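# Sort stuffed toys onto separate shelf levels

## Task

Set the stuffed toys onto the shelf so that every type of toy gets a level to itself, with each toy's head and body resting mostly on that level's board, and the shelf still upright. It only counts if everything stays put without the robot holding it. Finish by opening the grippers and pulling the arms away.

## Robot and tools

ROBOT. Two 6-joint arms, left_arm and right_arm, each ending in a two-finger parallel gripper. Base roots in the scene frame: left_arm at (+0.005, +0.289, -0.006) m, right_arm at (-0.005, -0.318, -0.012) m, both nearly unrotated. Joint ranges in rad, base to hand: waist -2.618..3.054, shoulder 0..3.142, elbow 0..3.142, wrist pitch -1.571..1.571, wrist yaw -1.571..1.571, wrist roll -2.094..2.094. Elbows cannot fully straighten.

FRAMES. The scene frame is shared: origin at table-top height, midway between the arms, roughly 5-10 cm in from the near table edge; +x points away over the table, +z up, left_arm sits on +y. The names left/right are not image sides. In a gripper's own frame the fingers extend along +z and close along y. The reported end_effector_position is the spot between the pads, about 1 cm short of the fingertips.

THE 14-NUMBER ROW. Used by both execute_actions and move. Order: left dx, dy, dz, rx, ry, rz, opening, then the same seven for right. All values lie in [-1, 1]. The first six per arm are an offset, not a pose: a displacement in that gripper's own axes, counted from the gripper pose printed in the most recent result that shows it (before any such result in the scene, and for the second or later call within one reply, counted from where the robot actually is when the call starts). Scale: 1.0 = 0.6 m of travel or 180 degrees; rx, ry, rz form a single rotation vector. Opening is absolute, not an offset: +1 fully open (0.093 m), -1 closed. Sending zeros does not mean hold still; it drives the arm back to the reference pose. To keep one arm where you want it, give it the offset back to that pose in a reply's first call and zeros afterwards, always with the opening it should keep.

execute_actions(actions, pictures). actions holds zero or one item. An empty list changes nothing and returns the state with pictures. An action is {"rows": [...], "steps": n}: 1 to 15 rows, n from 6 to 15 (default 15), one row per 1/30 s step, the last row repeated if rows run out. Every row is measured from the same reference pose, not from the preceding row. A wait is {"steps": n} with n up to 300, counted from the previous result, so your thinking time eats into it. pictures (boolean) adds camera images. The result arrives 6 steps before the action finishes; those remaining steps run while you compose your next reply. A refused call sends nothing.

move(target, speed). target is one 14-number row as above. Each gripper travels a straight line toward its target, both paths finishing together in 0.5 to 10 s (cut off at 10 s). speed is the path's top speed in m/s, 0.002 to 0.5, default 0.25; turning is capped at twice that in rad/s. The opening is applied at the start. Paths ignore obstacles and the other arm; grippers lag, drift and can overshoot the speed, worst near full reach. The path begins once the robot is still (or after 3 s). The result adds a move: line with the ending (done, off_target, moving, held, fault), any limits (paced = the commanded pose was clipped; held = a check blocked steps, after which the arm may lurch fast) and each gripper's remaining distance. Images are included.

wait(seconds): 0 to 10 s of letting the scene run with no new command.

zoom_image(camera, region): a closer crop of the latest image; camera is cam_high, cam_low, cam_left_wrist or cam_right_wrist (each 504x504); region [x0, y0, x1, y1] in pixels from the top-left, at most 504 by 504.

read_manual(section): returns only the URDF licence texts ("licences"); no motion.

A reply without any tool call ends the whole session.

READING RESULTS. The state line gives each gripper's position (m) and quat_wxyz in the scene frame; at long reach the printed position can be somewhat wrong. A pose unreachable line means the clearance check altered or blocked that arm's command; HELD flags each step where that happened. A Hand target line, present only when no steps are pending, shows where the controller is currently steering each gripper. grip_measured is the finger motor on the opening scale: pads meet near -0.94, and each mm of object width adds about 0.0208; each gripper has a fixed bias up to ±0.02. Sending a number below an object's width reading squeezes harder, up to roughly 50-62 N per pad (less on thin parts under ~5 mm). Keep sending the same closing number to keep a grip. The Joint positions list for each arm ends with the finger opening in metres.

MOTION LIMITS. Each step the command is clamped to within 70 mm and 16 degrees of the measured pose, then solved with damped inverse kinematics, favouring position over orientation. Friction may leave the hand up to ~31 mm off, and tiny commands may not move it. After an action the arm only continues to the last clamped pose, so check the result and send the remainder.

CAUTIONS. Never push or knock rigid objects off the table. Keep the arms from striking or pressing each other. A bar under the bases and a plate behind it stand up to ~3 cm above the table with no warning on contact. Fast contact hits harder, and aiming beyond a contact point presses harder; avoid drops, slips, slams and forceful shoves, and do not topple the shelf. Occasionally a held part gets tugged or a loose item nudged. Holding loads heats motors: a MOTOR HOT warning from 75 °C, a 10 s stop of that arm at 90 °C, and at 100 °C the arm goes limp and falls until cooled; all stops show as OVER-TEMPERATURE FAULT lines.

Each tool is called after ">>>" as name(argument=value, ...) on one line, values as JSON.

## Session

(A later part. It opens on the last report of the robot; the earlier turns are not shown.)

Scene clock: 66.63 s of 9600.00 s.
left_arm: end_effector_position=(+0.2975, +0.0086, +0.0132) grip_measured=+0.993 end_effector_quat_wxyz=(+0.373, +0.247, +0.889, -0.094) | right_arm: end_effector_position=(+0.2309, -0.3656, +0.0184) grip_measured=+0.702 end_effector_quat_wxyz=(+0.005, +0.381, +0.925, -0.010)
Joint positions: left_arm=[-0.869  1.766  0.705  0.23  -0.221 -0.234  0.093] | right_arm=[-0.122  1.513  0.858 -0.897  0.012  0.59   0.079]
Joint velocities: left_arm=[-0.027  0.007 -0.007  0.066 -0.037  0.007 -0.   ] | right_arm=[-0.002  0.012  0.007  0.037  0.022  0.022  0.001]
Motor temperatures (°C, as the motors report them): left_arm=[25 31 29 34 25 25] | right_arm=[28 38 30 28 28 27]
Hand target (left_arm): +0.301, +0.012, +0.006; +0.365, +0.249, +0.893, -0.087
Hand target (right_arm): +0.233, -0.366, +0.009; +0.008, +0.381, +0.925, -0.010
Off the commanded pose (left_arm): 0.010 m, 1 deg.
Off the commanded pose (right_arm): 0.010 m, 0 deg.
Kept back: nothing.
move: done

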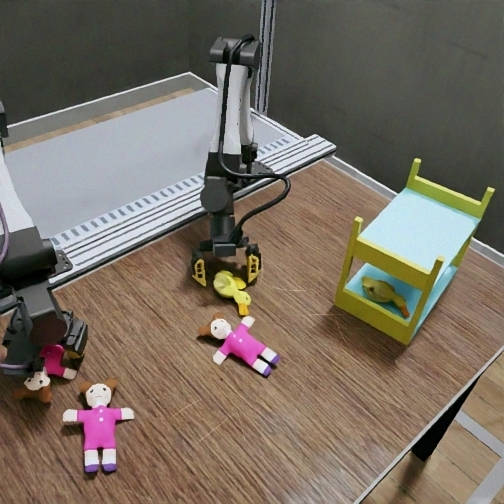

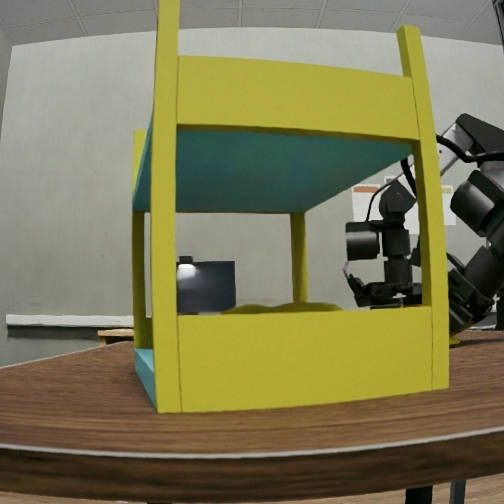

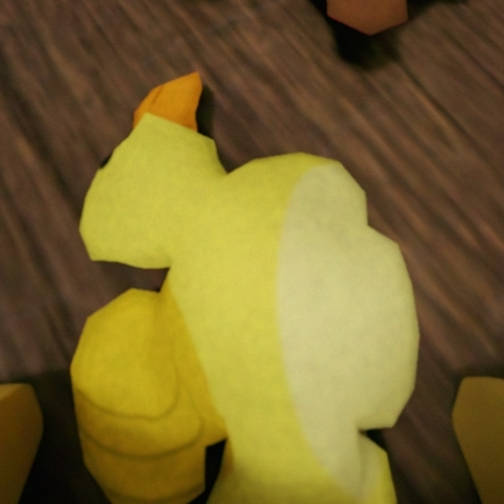

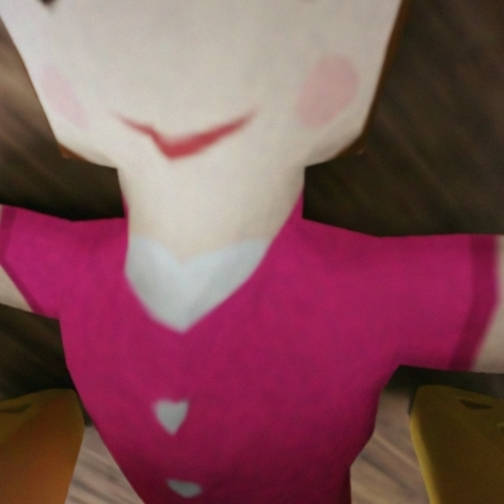

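>>> move(target=[-0.025,0,0.022,0,0,0,1, 0,0,0,0,0,0,-0.4], speed=0.05)

>>> move(target=[0,0,0,0,0,0,-0.35, 0,0,0,0,0,0,-0.4])

>>> move(target=[-0.06,0,-0.06,0,-0.12,0,-0.35, 0,0,-0.17,0,0,0,-0.4], speed=0.2)

Scene clock: 67.63 s of 9600.00 s.
left_arm: end_effector_position=(+0.3088, -0.0018, +0.0145) grip_measured=+0.993 end_effector_quat_wxyz=(+0.375, +0.249, +0.888, -0.095) | right_arm: end_effector_position=(+0.2313, -0.3655, +0.0184) grip_measured=-0.396 end_effector_quat_wxyz=(+0.006, +0.381, +0.925, -0.009)
Joint positions: left_arm=[-0.862  1.811  0.765  0.22  -0.216 -0.225  0.093] | right_arm=[-0.122  1.513  0.858 -0.896  0.01   0.59   0.026]
Joint velocities: left_arm=[-0.022 -0.002 -0.002  0.007  0.007 -0.022 -0.001] | right_arm=[-0.007 -0.017  0.002 -0.007 -0.007 -0.022  0.   ]
Motor temperatures (°C, as the motors report them): left_arm=[25 31 29 34 25 25] | right_arm=[28 38 30 28 28 27]
Hand target (left_arm): +0.314, -0.001, +0.015; +0.373, +0.247, +0.890, -0.094
Hand target (right_arm): +0.231, -0.366, +0.018; +0.005, +0.381, +0.925, -0.010
Off the commanded pose (left_arm): 0.006 m, 0 deg.
Off the commanded pose (right_arm): 0.000 m, 0 deg.
Kept back: nothing.
move: done

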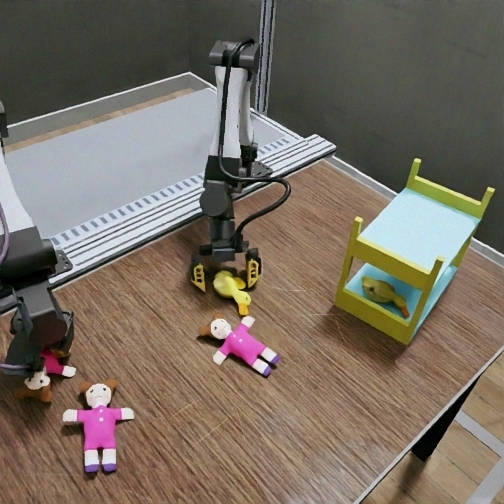

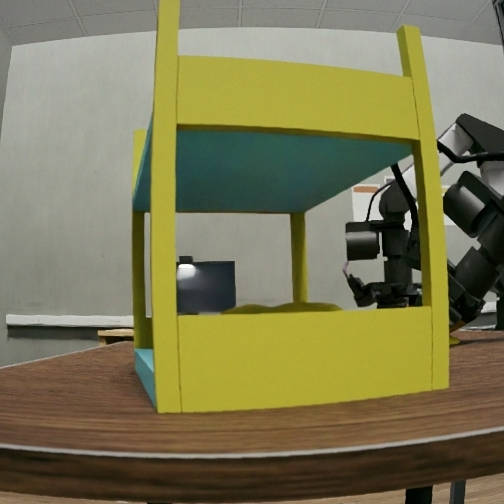

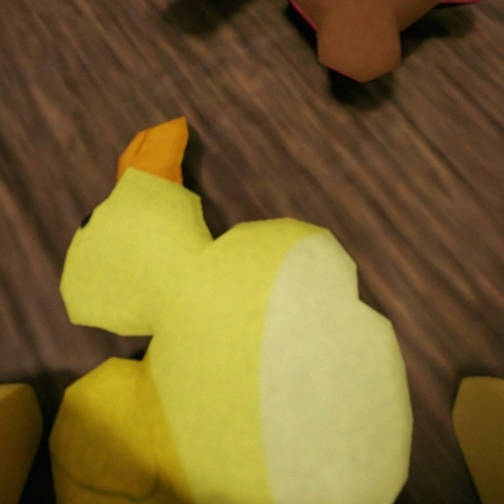

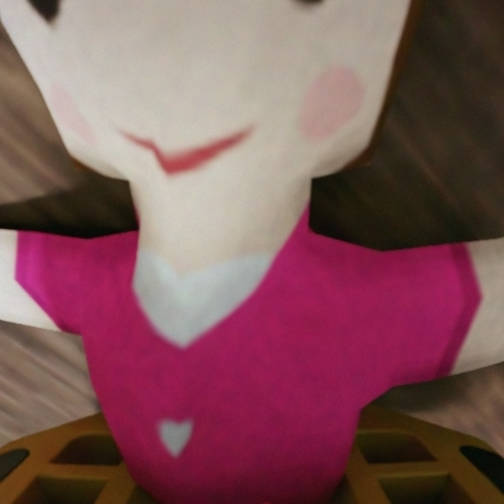

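Scene clock: 68.13 s of 9600.00 s.
left_arm: end_effector_position=(+0.3090, -0.0016, +0.0146) grip_measured=-0.347 end_effector_quat_wxyz=(+0.375, +0.248, +0.888, -0.094) | right_arm: end_effector_position=(+0.2313, -0.3655, +0.0184) grip_measured=-0.396 end_effector_quat_wxyz=(+0.006, +0.381, +0.925, -0.009)
Joint positions: left_arm=[-0.862  1.811  0.765  0.221 -0.218 -0.225  0.029] | right_arm=[-0.122  1.513  0.858 -0.896  0.01   0.59   0.026]
Joint velocities: left_arm=[-0.012 -0.007  0.017  0.037  0.022  0.007  0.   ] | right_arm=[-0.002 -0.002 -0.002 -0.066 -0.037 -0.037 -0.001]
Motor temperatures (°C, as the motors report them): left_arm=[25 31 29 34 25 25] | right_arm=[28 38 30 28 28 27]
Hand target (left_arm): +0.309, -0.002, +0.014; +0.375, +0.249, +0.888, -0.094
Hand target (right_arm): +0.231, -0.365, +0.018; +0.006, +0.381, +0.925, -0.009
Off the commanded pose (left_arm): 0.000 m, 0 deg.
Off the commanded pose (right_arm): 0.000 m, 0 deg.
Kept back: nothing.
move: done

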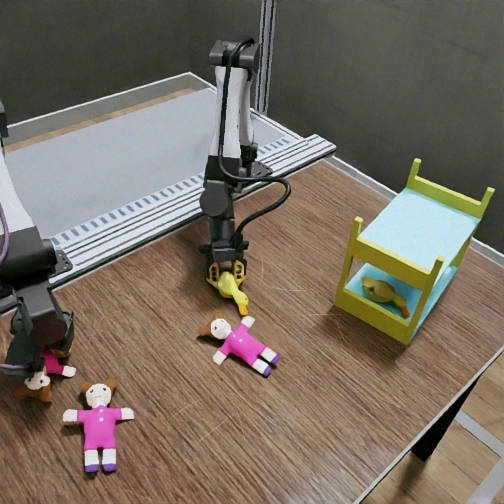

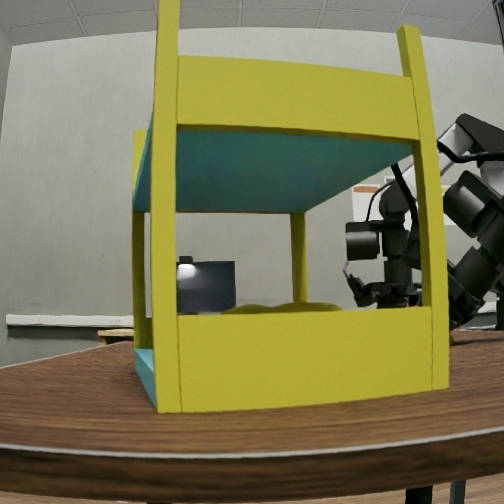

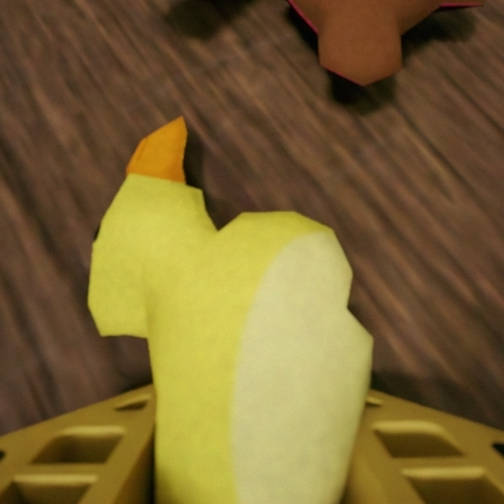

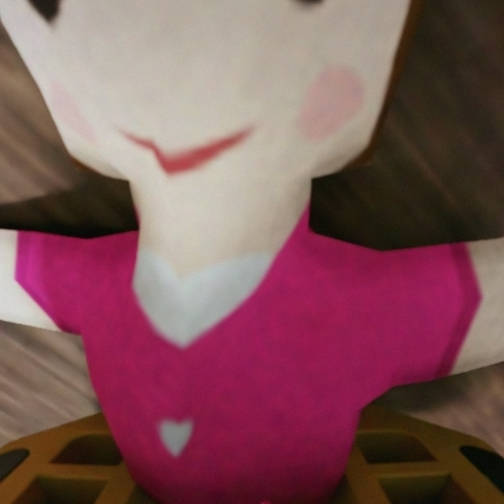

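Scene clock: 69.73 s of 9600.00 s.
left_arm: end_effector_position=(+0.3096, +0.0003, +0.0569) grip_measured=-0.347 end_effector_quat_wxyz=(+0.521, +0.226, +0.812, -0.134) | right_arm: end_effector_position=(+0.2298, -0.3642, +0.1152) grip_measured=-0.397 end_effector_quat_wxyz=(+0.001, +0.381, +0.925, -0.010)
Joint positions: left_arm=[-0.892  1.757  0.54   0.732 -0.309 -0.157  0.029] | right_arm=[-0.122  1.43   1.179 -1.31   0.01   0.59   0.026]
Joint velocities: left_arm=[ 0.022 -0.002 -0.007  0.037 -0.051 -0.066  0.001] | right_arm=[ 0.012 -0.007  0.002  0.037 -0.007 -0.007 -0.   ]
Motor temperatures (°C, as the motors report them): left_arm=[25 31 29 34 25 25] | right_arm=[28 38 30 28 28 27]
Hand target (left_arm): +0.309, -0.002, +0.065; +0.534, +0.224, +0.803, -0.139
Hand target (right_arm): +0.229, -0.363, +0.121; +0.006, +0.380, +0.925, -0.009
Off the commanded pose (left_arm): 0.009 m, 2 deg.
Off the commanded pose (right_arm): 0.005 m, 1 deg.
Kept back: nothing.
move: done

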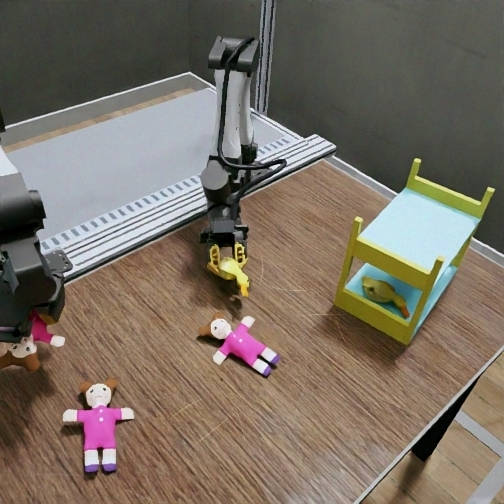

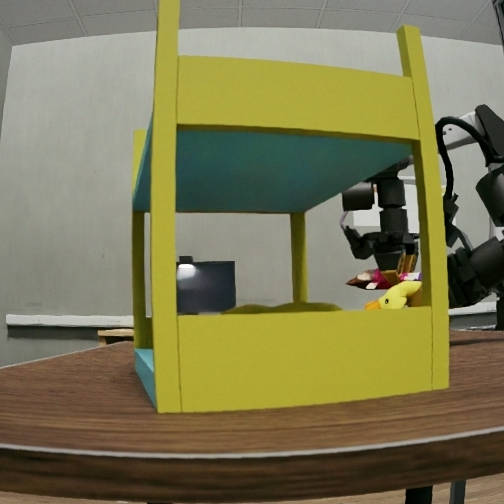

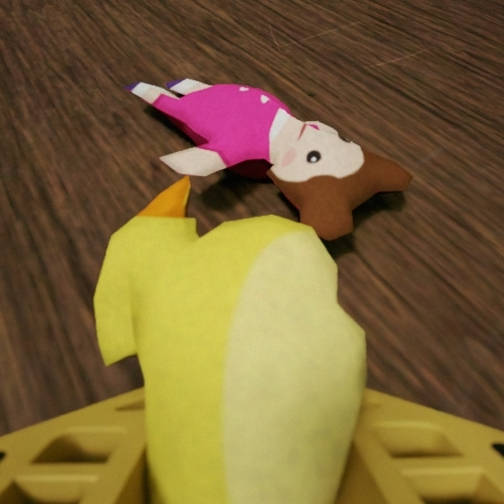

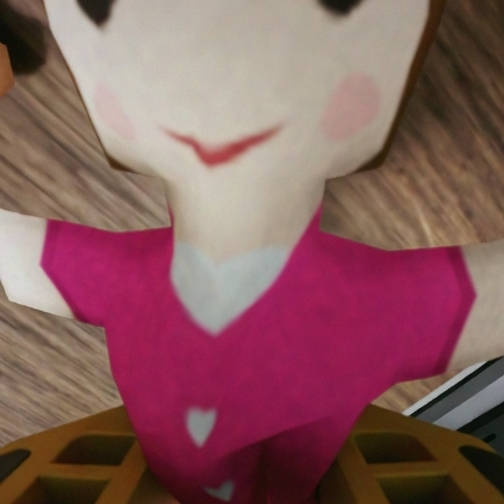

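>>> move(target=[0.033,0.455,-0.115,-0.221,0,-0.103,-0.35, 0.404,0.455,0,0,0,0,-0.4], speed=0.3)

Scene clock: 72.77 s of 9600.00 s.
left_arm: end_effector_position=(+0.3825, +0.2684, +0.0642) grip_measured=-0.347 end_effector_quat_wxyz=(+0.529, -0.087, +0.842, +0.065) | right_arm: end_effector_position=(+0.2454, -0.0001, +0.1133) grip_measured=-0.397 end_effector_quat_wxyz=(-0.004, +0.378, +0.926, +0.004)
Joint positions: left_arm=[-0.243  1.596  0.416  0.659 -0.403 -0.198  0.029] | right_arm=[ 0.975  2.075  1.948 -1.424 -0.003  1.679  0.026]
Joint velocities: left_arm=[-0.012  0.002  0.012  0.007  0.007 -0.066  0.   ] | right_arm=[-0.007  0.007 -0.012 -0.051 -0.007 -0.022  0.001]
Motor temperatures (°C, as the motors report them): left_arm=[25 31 29 34 25 25] | right_arm=[28 37 31 28 28 27]
Hand target (left_arm): +0.389, +0.271, +0.069; +0.535, -0.096, +0.837, +0.067
Hand target (right_arm): +0.245, -0.000, +0.110; -0.006, +0.381, +0.925, -0.005
Off the commanded pose (left_arm): 0.010 m, 2 deg.
Off the commanded pose (right_arm): 0.007 m, 2 deg.
Kept back: nothing.
move: done

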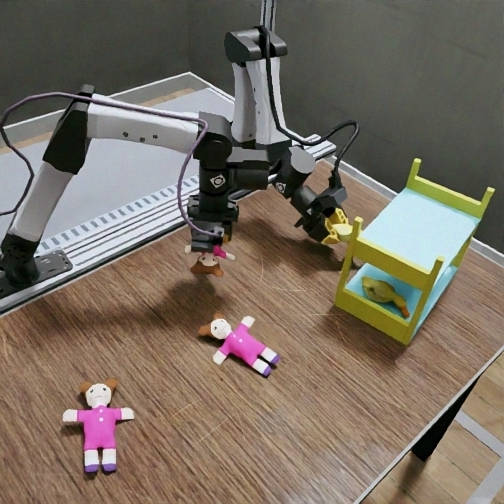

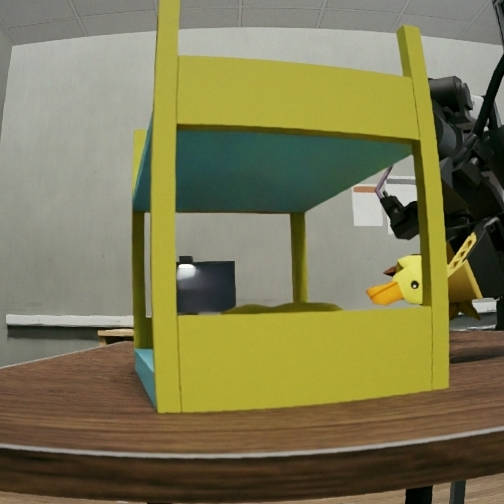

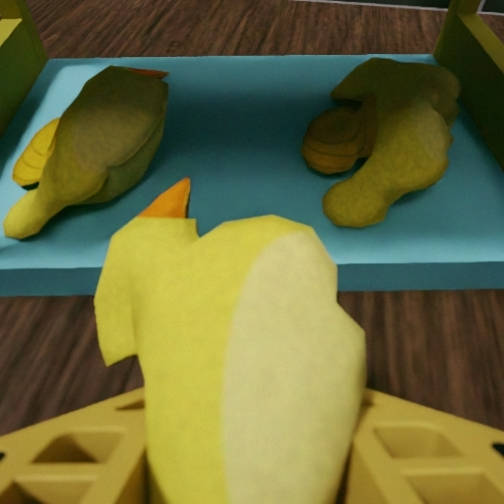

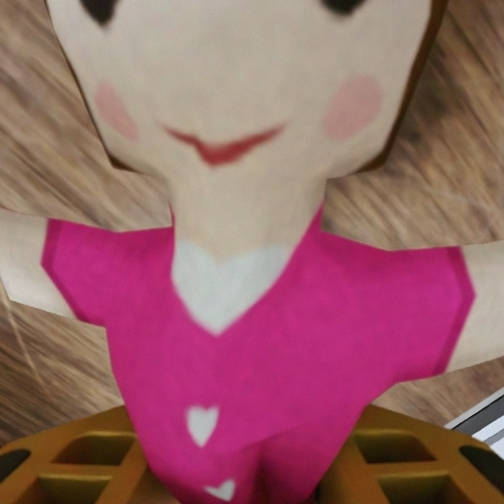

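>>> move(target=[-0.087,0.012,0.198,0,-0.13,0,-0.35, 0,0,0.165,0,0,0,-0.4], speed=0.1)

Scene clock: 75.53 s of 9600.00 s.
left_arm: end_effector_position=(+0.5032, +0.2978, +0.0504) grip_measured=-0.348 end_effector_quat_wxyz=(+0.674, -0.074, +0.731, +0.079) | right_arm: end_effector_position=(+0.2483, +0.0044, +0.0268) grip_measured=-0.397 end_effector_quat_wxyz=(-0.001, +0.378, +0.926, +0.015)
Joint positions: left_arm=[-0.095  2.294  0.759  1.421 -0.298 -0.012  0.028] | right_arm=[ 0.975  2.098  1.638 -1.068 -0.003  1.68   0.026]
Joint velocities: left_arm=[-0.012  0.027  0.002  0.066  0.022  0.007 -0.001] | right_arm=[-0.002 -0.012 -0.012 -0.007  0.007  0.022  0.001]
Motor temperatures (°C, as the motors report them): left_arm=[25 32 29 35 25 25] | right_arm=[28 38 31 28 28 27]
Hand target (left_arm): +0.508, +0.302, +0.059; +0.687, -0.076, +0.718, +0.080
Hand target (right_arm): +0.246, +0.001, +0.014; -0.004, +0.378, +0.926, +0.004
Off the commanded pose (left_arm): 0.012 m, 2 deg.
Off the commanded pose (right_arm): 0.013 m, 1 deg.
Kept back: nothing.
move: off_target (left_arm, right_arm)

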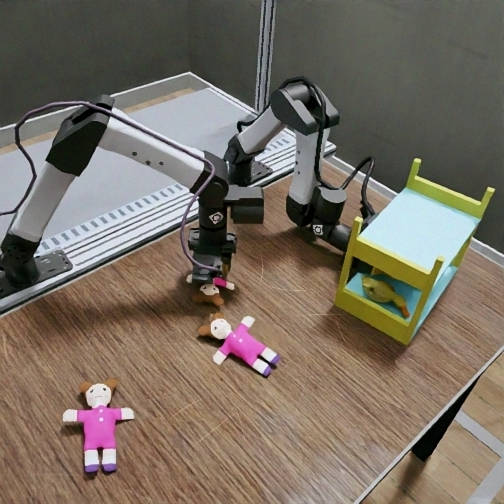

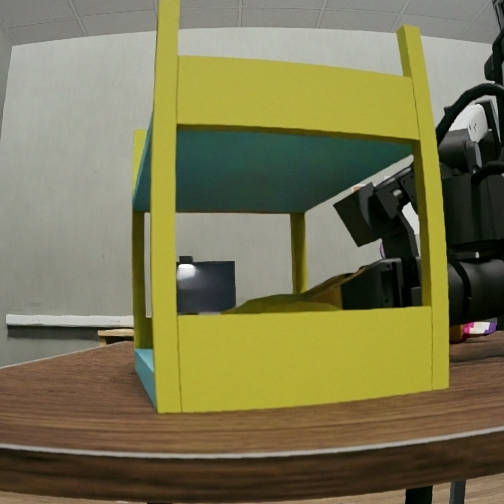

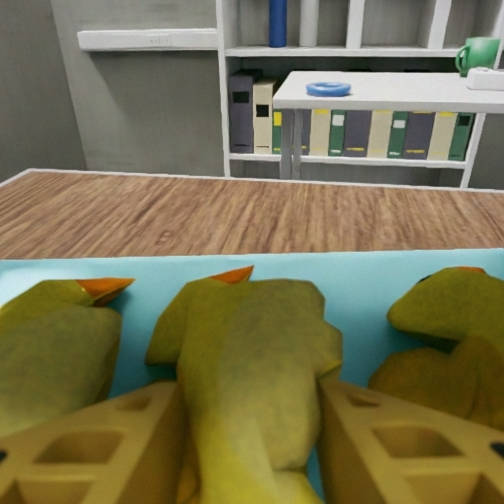

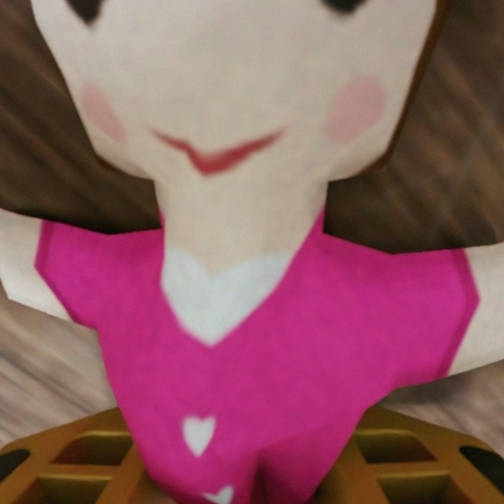

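>>> move(target=[0,0,0,0,0,0,0.3, 0,0,0,0,0,0,0.7])

>>> move(target=[-0.01,0,-0.16,0,0.08,0,0.3, 0,0,-0.15,0,0,0,0.7], speed=0.15)

Scene clock: 76.47 s of 9600.00 s.
left_arm: end_effector_position=(+0.5033, +0.2977, +0.0507) grip_measured=+0.298 end_effector_quat_wxyz=(+0.674, -0.073, +0.731, +0.079) | right_arm: end_effector_position=(+0.2483, +0.0044, +0.0268) grip_measured=+0.698 end_effector_quat_wxyz=(-0.001, +0.378, +0.926, +0.015)
Joint positions: left_arm=[-0.095  2.294  0.759  1.422 -0.297 -0.011  0.06 ] | right_arm=[ 0.975  2.098  1.638 -1.068 -0.003  1.68   0.079]
Joint velocities: left_arm=[-0.007  0.002 -0.002 -0.037  0.022  0.022 -0.   ] | right_arm=[ 0.007 -0.007 -0.012 -0.037  0.007 -0.066 -0.001]
Motor temperatures (°C, as the motors report them): left_arm=[25 32 29 35 25 25] | right_arm=[28 38 31 28 28 27]
Hand target (left_arm): +0.503, +0.298, +0.050; +0.674, -0.074, +0.731, +0.079
Hand target (right_arm): +0.248, +0.004, +0.027; -0.001, +0.378, +0.926, +0.015
Off the commanded pose (left_arm): 0.000 m, 0 deg.
Off the commanded pose (right_arm): 0.000 m, 0 deg.
Kept back: nothing.
move: done

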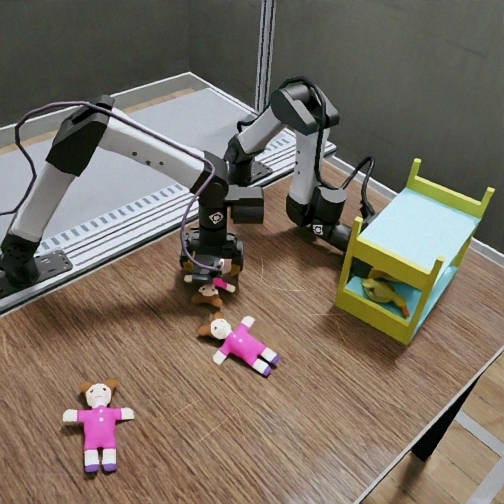

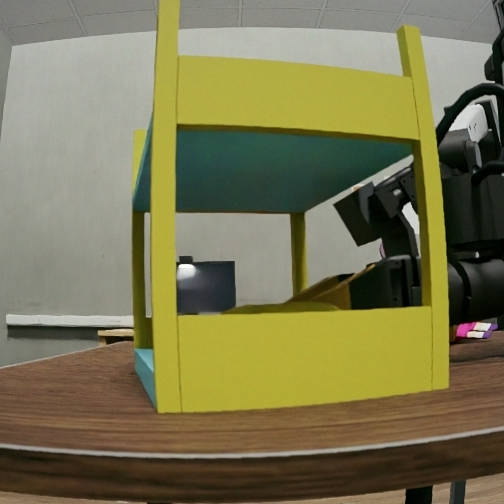

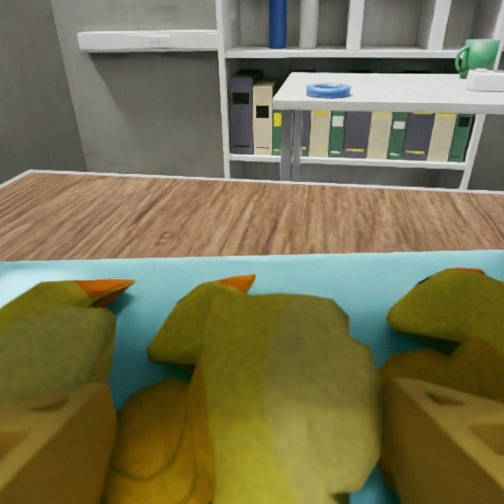

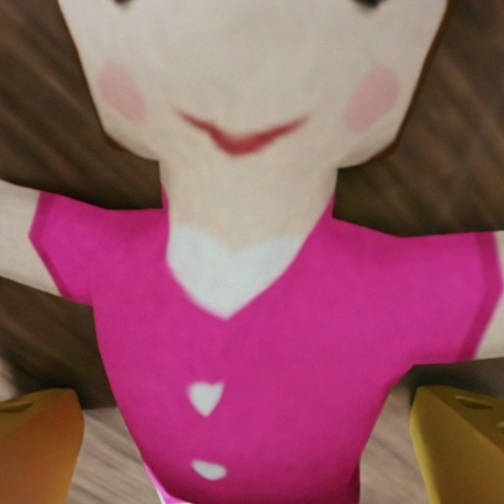

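Scene clock: 78.00 s of 9600.00 s.
left_arm: end_effector_position=(+0.4121, +0.2811, +0.0626) grip_measured=+0.298 end_effector_quat_wxyz=(+0.578, -0.081, +0.809, +0.072) | right_arm: end_effector_position=(+0.2471, +0.0020, +0.1119) grip_measured=+0.698 end_effector_quat_wxyz=(-0.001, +0.378, +0.926, +0.014)
Joint positions: left_arm=[-0.181  1.8    0.439  0.978 -0.366 -0.114  0.06 ] | right_arm=[ 0.975  2.063  1.924 -1.391 -0.003  1.68   0.079]
Joint velocities: left_arm=[-0.002 -0.002 -0.002 -0.007 -0.007  0.007 -0.   ] | right_arm=[-0.002  0.007  0.002  0.007  0.051 -0.007  0.001]
Motor temperatures (°C, as the motors report them): left_arm=[25 32 29 35 25 25] | right_arm=[28 39 31 28 28 27]
Hand target (left_arm): +0.410, +0.278, +0.064; +0.578, -0.081, +0.809, +0.071
Hand target (right_arm): +0.246, +0.001, +0.117; -0.000, +0.378, +0.926, +0.015
Off the commanded pose (left_arm): 0.005 m, 0 deg.
Off the commanded pose (right_arm): 0.005 m, 0 deg.
Kept back: nothing.
move: done

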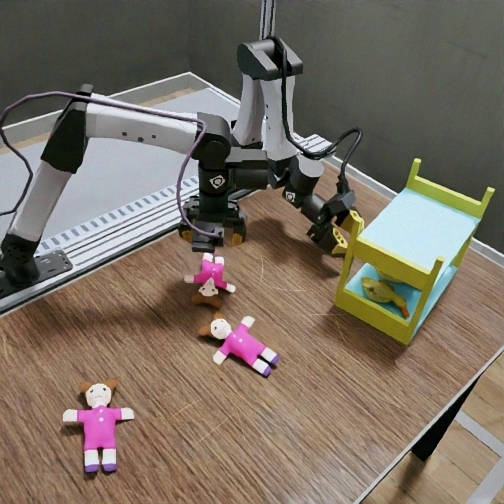

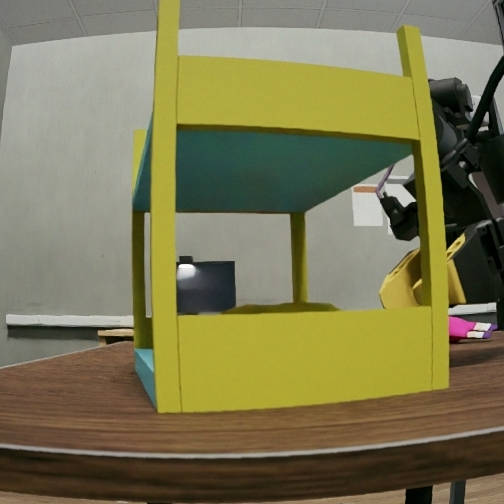

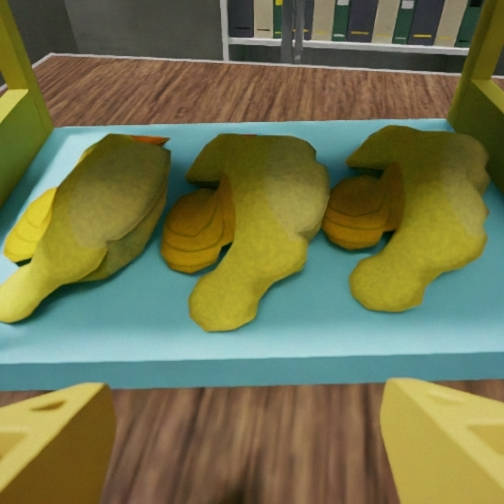

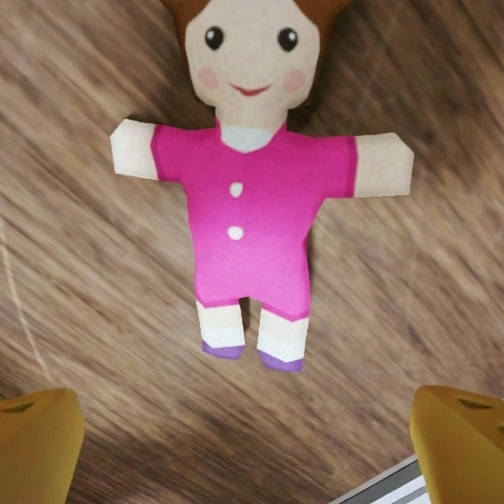

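>>> move(target=[0.068,-0.322,-0.403,0.255,0.206,0.202,0.7, -0.653,-0.232,-0.01,0,0,0,0.7], speed=0.35)

Scene clock: 81.60 s of 9600.00 s.
left_arm: end_effector_position=(+0.2150, +0.0479, +0.0976) grip_measured=+0.698 end_effector_quat_wxyz=(+0.247, +0.373, +0.890, -0.088) | right_arm: end_effector_position=(+0.4340, -0.3711, +0.1218) grip_measured=+0.698 end_effector_quat_wxyz=(+0.021, +0.382, +0.924, +0.009)
Joint positions: left_arm=[-0.886  1.335  0.854 -0.581 -0.048 -0.073  0.079] | right_arm=[-0.059  2.226  2.219 -1.506 -0.016  0.655  0.079]
Joint velocities: left_arm=[ 0.002 -0.007  0.012 -0.022  0.066 -0.022  0.001] | right_arm=[-0.007 -0.017  0.007 -0.037  0.037 -0.081 -0.   ]
Motor temperatures (°C, as the motors report them): left_arm=[25 32 29 35 25 25] | right_arm=[28 40 31 28 28 27]
Hand target (left_arm): +0.214, +0.043, +0.099; +0.243, +0.376, +0.890, -0.092
Hand target (right_arm): +0.433, -0.369, +0.115; +0.007, +0.378, +0.926, +0.010
Off the commanded pose (left_arm): 0.008 m, 2 deg.
Off the commanded pose (right_arm): 0.013 m, 3 deg.
Kept back: nothing.
move: off_target (right_arm)

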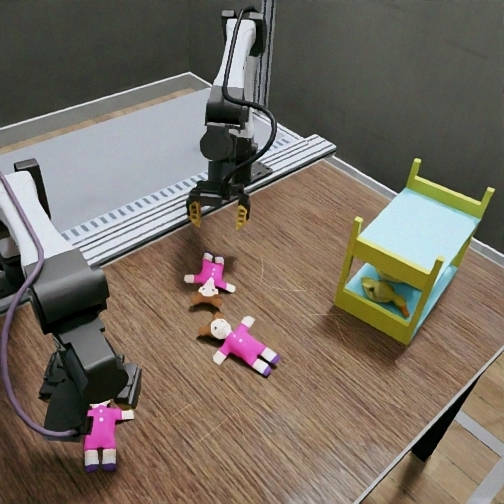

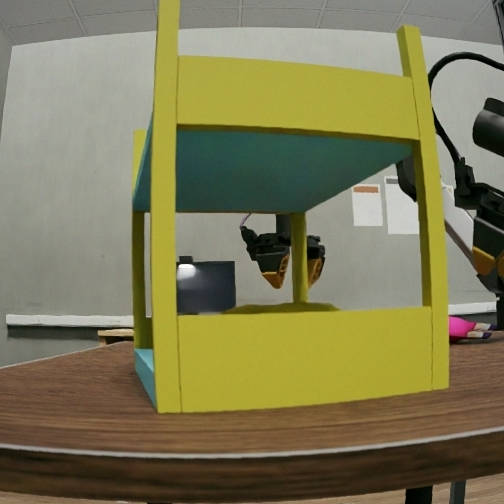

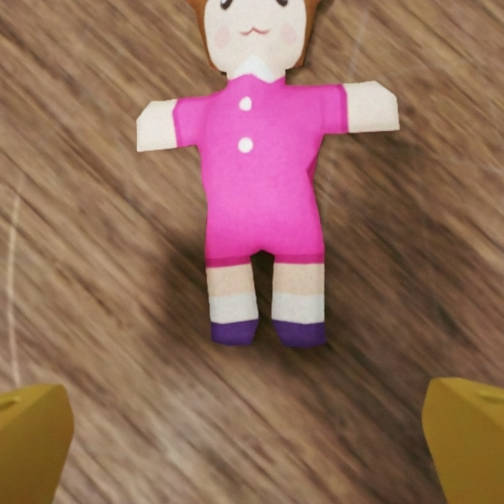

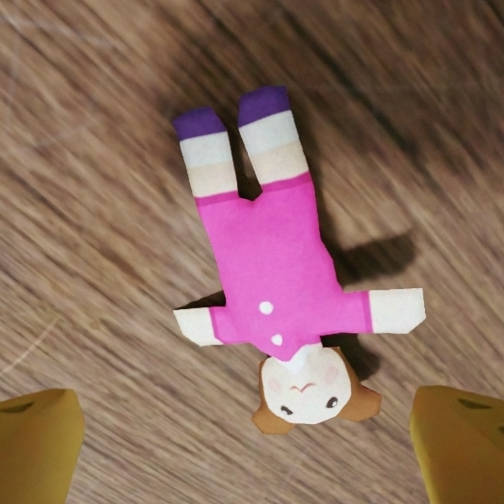

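>>> move(target=[-0.04,-0.012,0.183,0,0,0,0.7, 0,-0.02,0.185,0,0,-0.07,0.7], speed=0.13)

>>> move(target=[0,0,0,0,0,0,-0.4, 0,0,0,0,0,0,-0.4])

Scene clock: 83.27 s of 9600.00 s.
left_arm: end_effector_position=(+0.2601, -0.0042, +0.0141) grip_measured=+0.698 end_effector_quat_wxyz=(+0.237, +0.374, +0.892, -0.085) | right_arm: end_effector_position=(+0.4325, -0.3748, +0.0238) grip_measured=+0.698 end_effector_quat_wxyz=(+0.022, +0.278, +0.960, +0.007)
Joint positions: left_arm=[-0.886  1.757  0.903 -0.228 -0.043 -0.073  0.079] | right_arm=[-0.066  2.21   1.801 -1.103 -0.017  0.429  0.079]
Joint velocities: left_arm=[ 0.017  0.027 -0.017  0.037 -0.051  0.022 -0.001] | right_arm=[-0.012  0.002 -0.002 -0.066 -0.007 -0.007  0.001]
Motor temperatures (°C, as the motors report them): left_arm=[25 32 29 35 25 25] | right_arm=[28 40 31 28 28 27]
Hand target (left_arm): +0.265, -0.011, +0.015; +0.247, +0.373, +0.890, -0.088
Hand target (right_arm): +0.432, -0.380, +0.011; +0.021, +0.278, +0.960, +0.007
Off the commanded pose (left_arm): 0.007 m, 1 deg.
Off the commanded pose (right_arm): 0.014 m, 0 deg.
Kept back: nothing.
move: off_target (right_arm)

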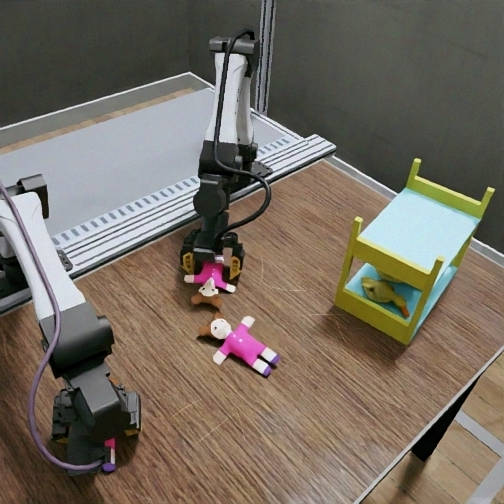

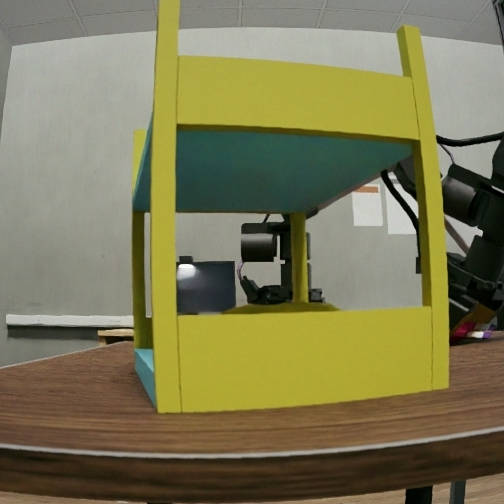

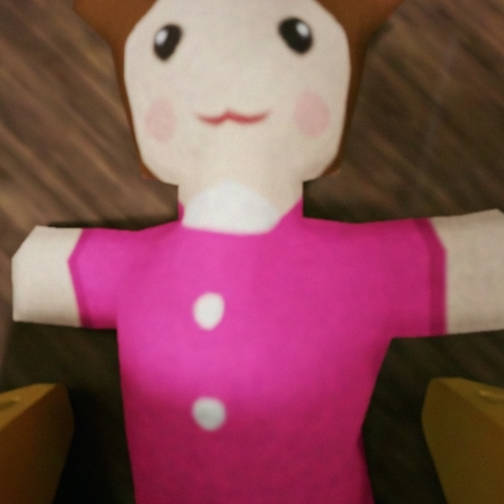

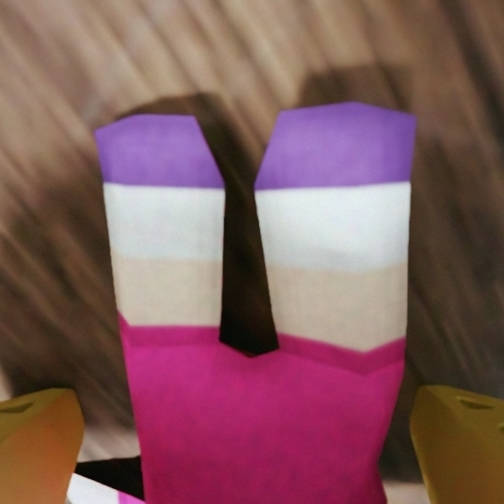

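Scene clock: 83.77 s of 9600.00 s.
left_arm: end_effector_position=(+0.2599, -0.0043, +0.0141) grip_measured=-0.396 end_effector_quat_wxyz=(+0.237, +0.375, +0.892, -0.086) | right_arm: end_effector_position=(+0.4327, -0.3754, +0.0238) grip_measured=-0.397 end_effector_quat_wxyz=(+0.023, +0.278, +0.960, +0.005)
Joint positions: left_arm=[-0.886  1.757  0.903 -0.228 -0.042 -0.073  0.026] | right_arm=[-0.066  2.21   1.801 -1.102 -0.013  0.429  0.026]
Joint velocities: left_arm=[-0.002 -0.007  0.002  0.051 -0.022 -0.051 -0.   ] | right_arm=[ 0.012 -0.002  0.012  0.037  0.037  0.081 -0.   ]
Motor temperatures (°C, as the motors report them): left_arm=[25 32 29 35 25 25] | right_arm=[28 40 31 28 28 27]
Hand target (left_arm): +0.260, -0.004, +0.014; +0.237, +0.374, +0.892, -0.085
Hand target (right_arm): +0.433, -0.375, +0.024; +0.022, +0.278, +0.960, +0.007
Off the commanded pose (left_arm): 0.000 m, 0 deg.
Off the commanded pose (right_arm): 0.001 m, 0 deg.
Kept back: nothing.
move: done

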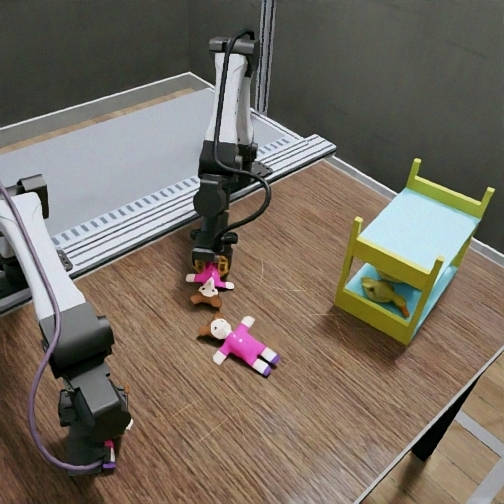

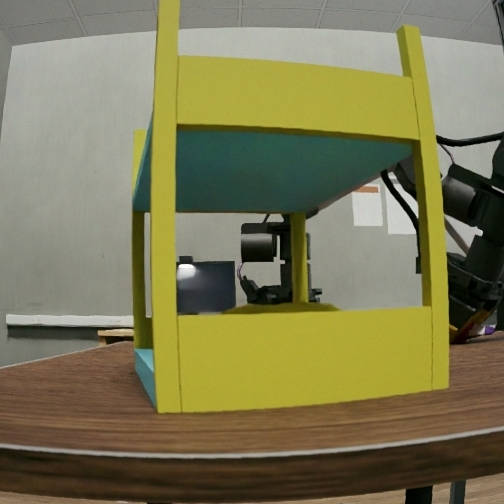

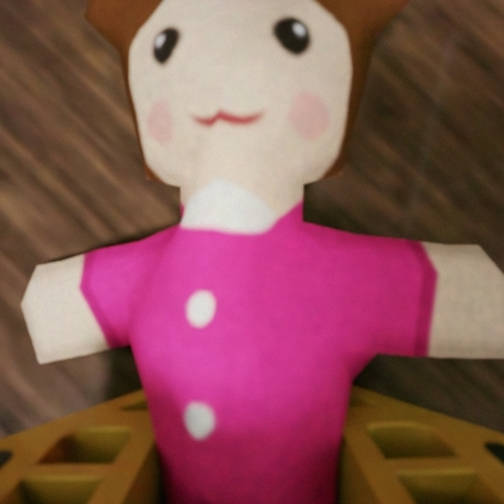

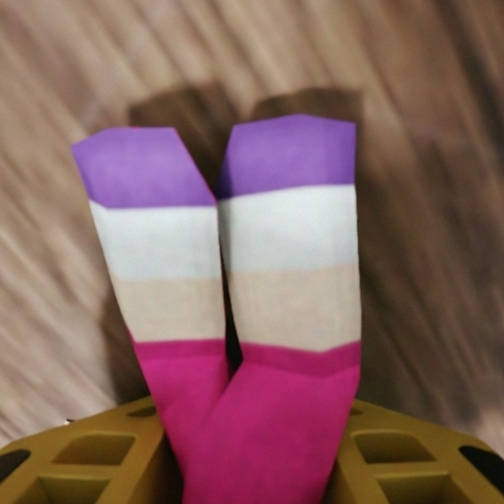

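>>> move(target=[0.086,0.452,-0.536,-0.156,0,-0.282,-0.4, 0.05,0,-0.16,0,0,-0.3,-0.4], speed=0.3)

Scene clock: 86.40 s of 9600.00 s.
left_arm: end_effector_position=(+0.3012, +0.3286, +0.2679) grip_measured=-0.397 end_effector_quat_wxyz=(+0.249, -0.106, +0.962, +0.034) | right_arm: end_effector_position=(+0.4020, -0.3623, +0.1121) grip_measured=-0.397 end_effector_quat_wxyz=(+0.021, -0.180, +0.983, -0.004)
Joint positions: left_arm=[ 0.075  1.372  1.577 -1.301 -0.077 -0.111  0.026] | right_arm=[-0.046  2.056  1.911 -1.371 -0.013 -0.478  0.026]
Joint velocities: left_arm=[ 0.002 -0.012  0.002 -0.066 -0.022 -0.037  0.001] | right_arm=[ 0.002 -0.007 -0.007 -0.022 -0.037 -0.037 -0.   ]
Motor temperatures (°C, as the motors report them): left_arm=[26 32 30 34 25 25] | right_arm=[28 41 31 28 28 27]
Hand target (left_arm): +0.304, +0.330, +0.271; +0.251, -0.107, +0.962, +0.032
Hand target (right_arm): +0.402, -0.359, +0.118; +0.023, -0.188, +0.982, -0.006
Off the commanded pose (left_arm): 0.010 m, 1 deg.
Off the commanded pose (right_arm): 0.007 m, 1 deg.
Kept back: nothing.
move: done

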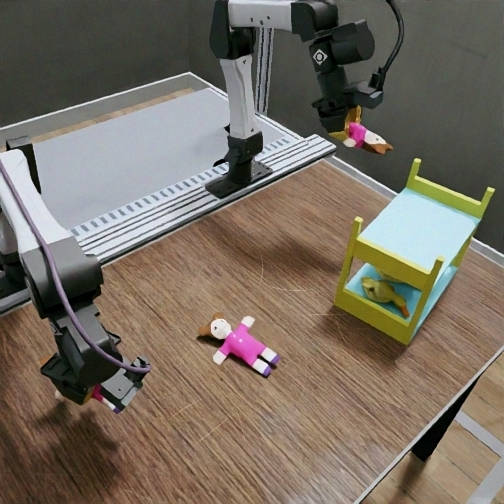

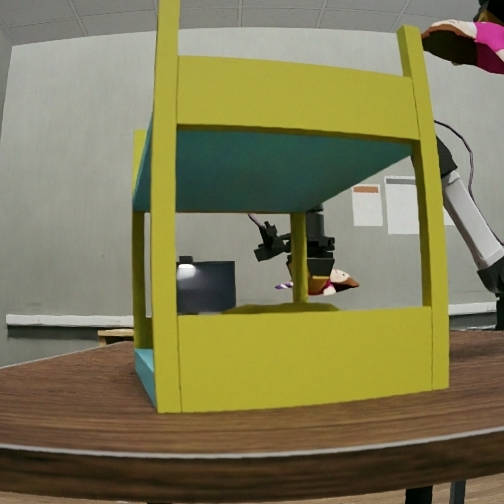

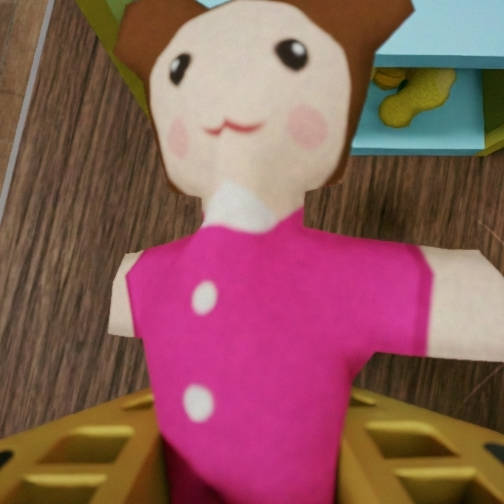

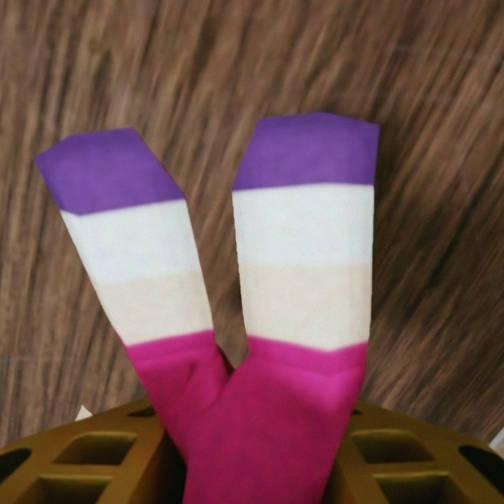

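>>> move(target=[-0.284,-0.012,0.211,0,0,0,-0.4, 0.023,0.654,-0.01,0,0,-0.634,-0.4], speed=0.35)

Scene clock: 90.13 s of 9600.00 s.
left_arm: end_effector_position=(+0.5073, +0.3621, +0.2379) grip_measured=-0.397 end_effector_quat_wxyz=(+0.245, -0.104, +0.963, +0.036) | right_arm: end_effector_position=(+0.2456, -0.0026, +0.1167) grip_measured=-0.397 end_effector_quat_wxyz=(-0.024, +0.921, -0.389, +0.010)
Joint positions: left_arm=[ 0.109  2.26   2.553 -1.397 -0.064 -0.076  0.026] | right_arm=[ 0.977  2.018  1.876 -1.363  0.013 -1.435  0.026]
Joint velocities: left_arm=[ 0.002  0.017  0.002 -0.11  -0.007 -0.095  0.001] | right_arm=[-0.002  0.002  0.007 -0.007  0.051 -0.022 -0.   ]
Motor temperatures (°C, as the motors report them): left_arm=[26 32 30 34 25 25] | right_arm=[28 42 31 28 28 27]
Hand target (left_arm): +0.508, +0.367, +0.241; +0.249, -0.106, +0.962, +0.034
Hand target (right_arm): +0.246, -0.003, +0.113; -0.012, +0.923, -0.384, +0.013
Off the commanded pose (left_arm): 0.007 m, 1 deg.
Off the commanded pose (right_arm): 0.007 m, 2 deg.
Kept back: nothing.
move: done

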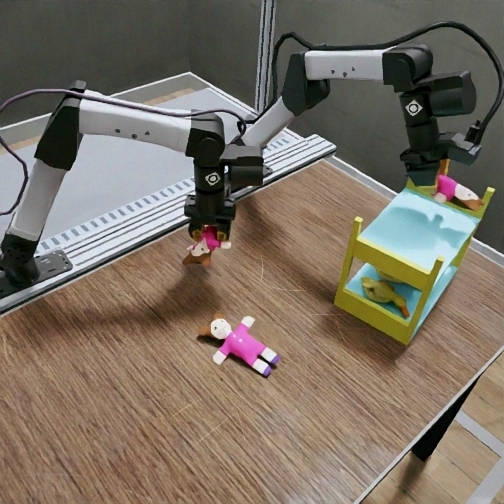

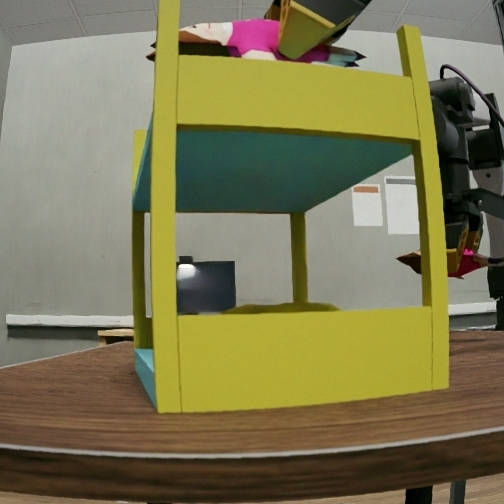

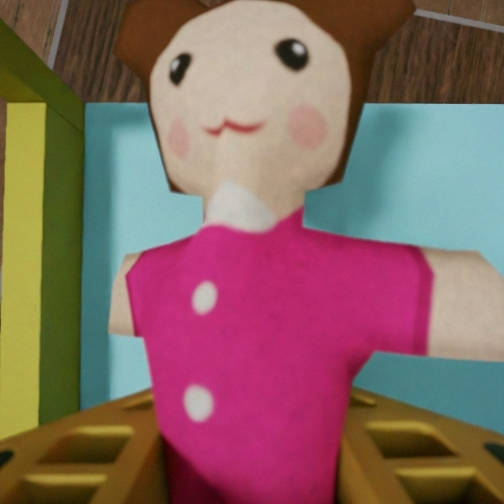

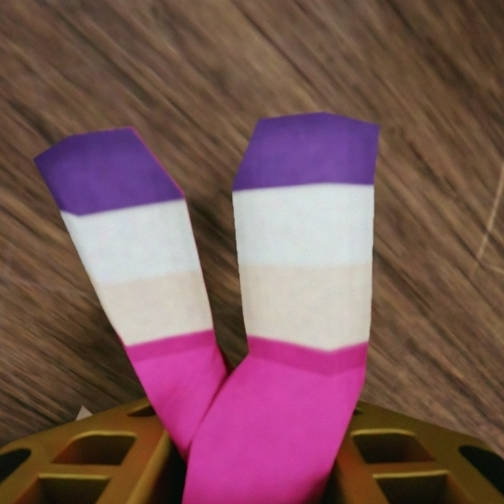

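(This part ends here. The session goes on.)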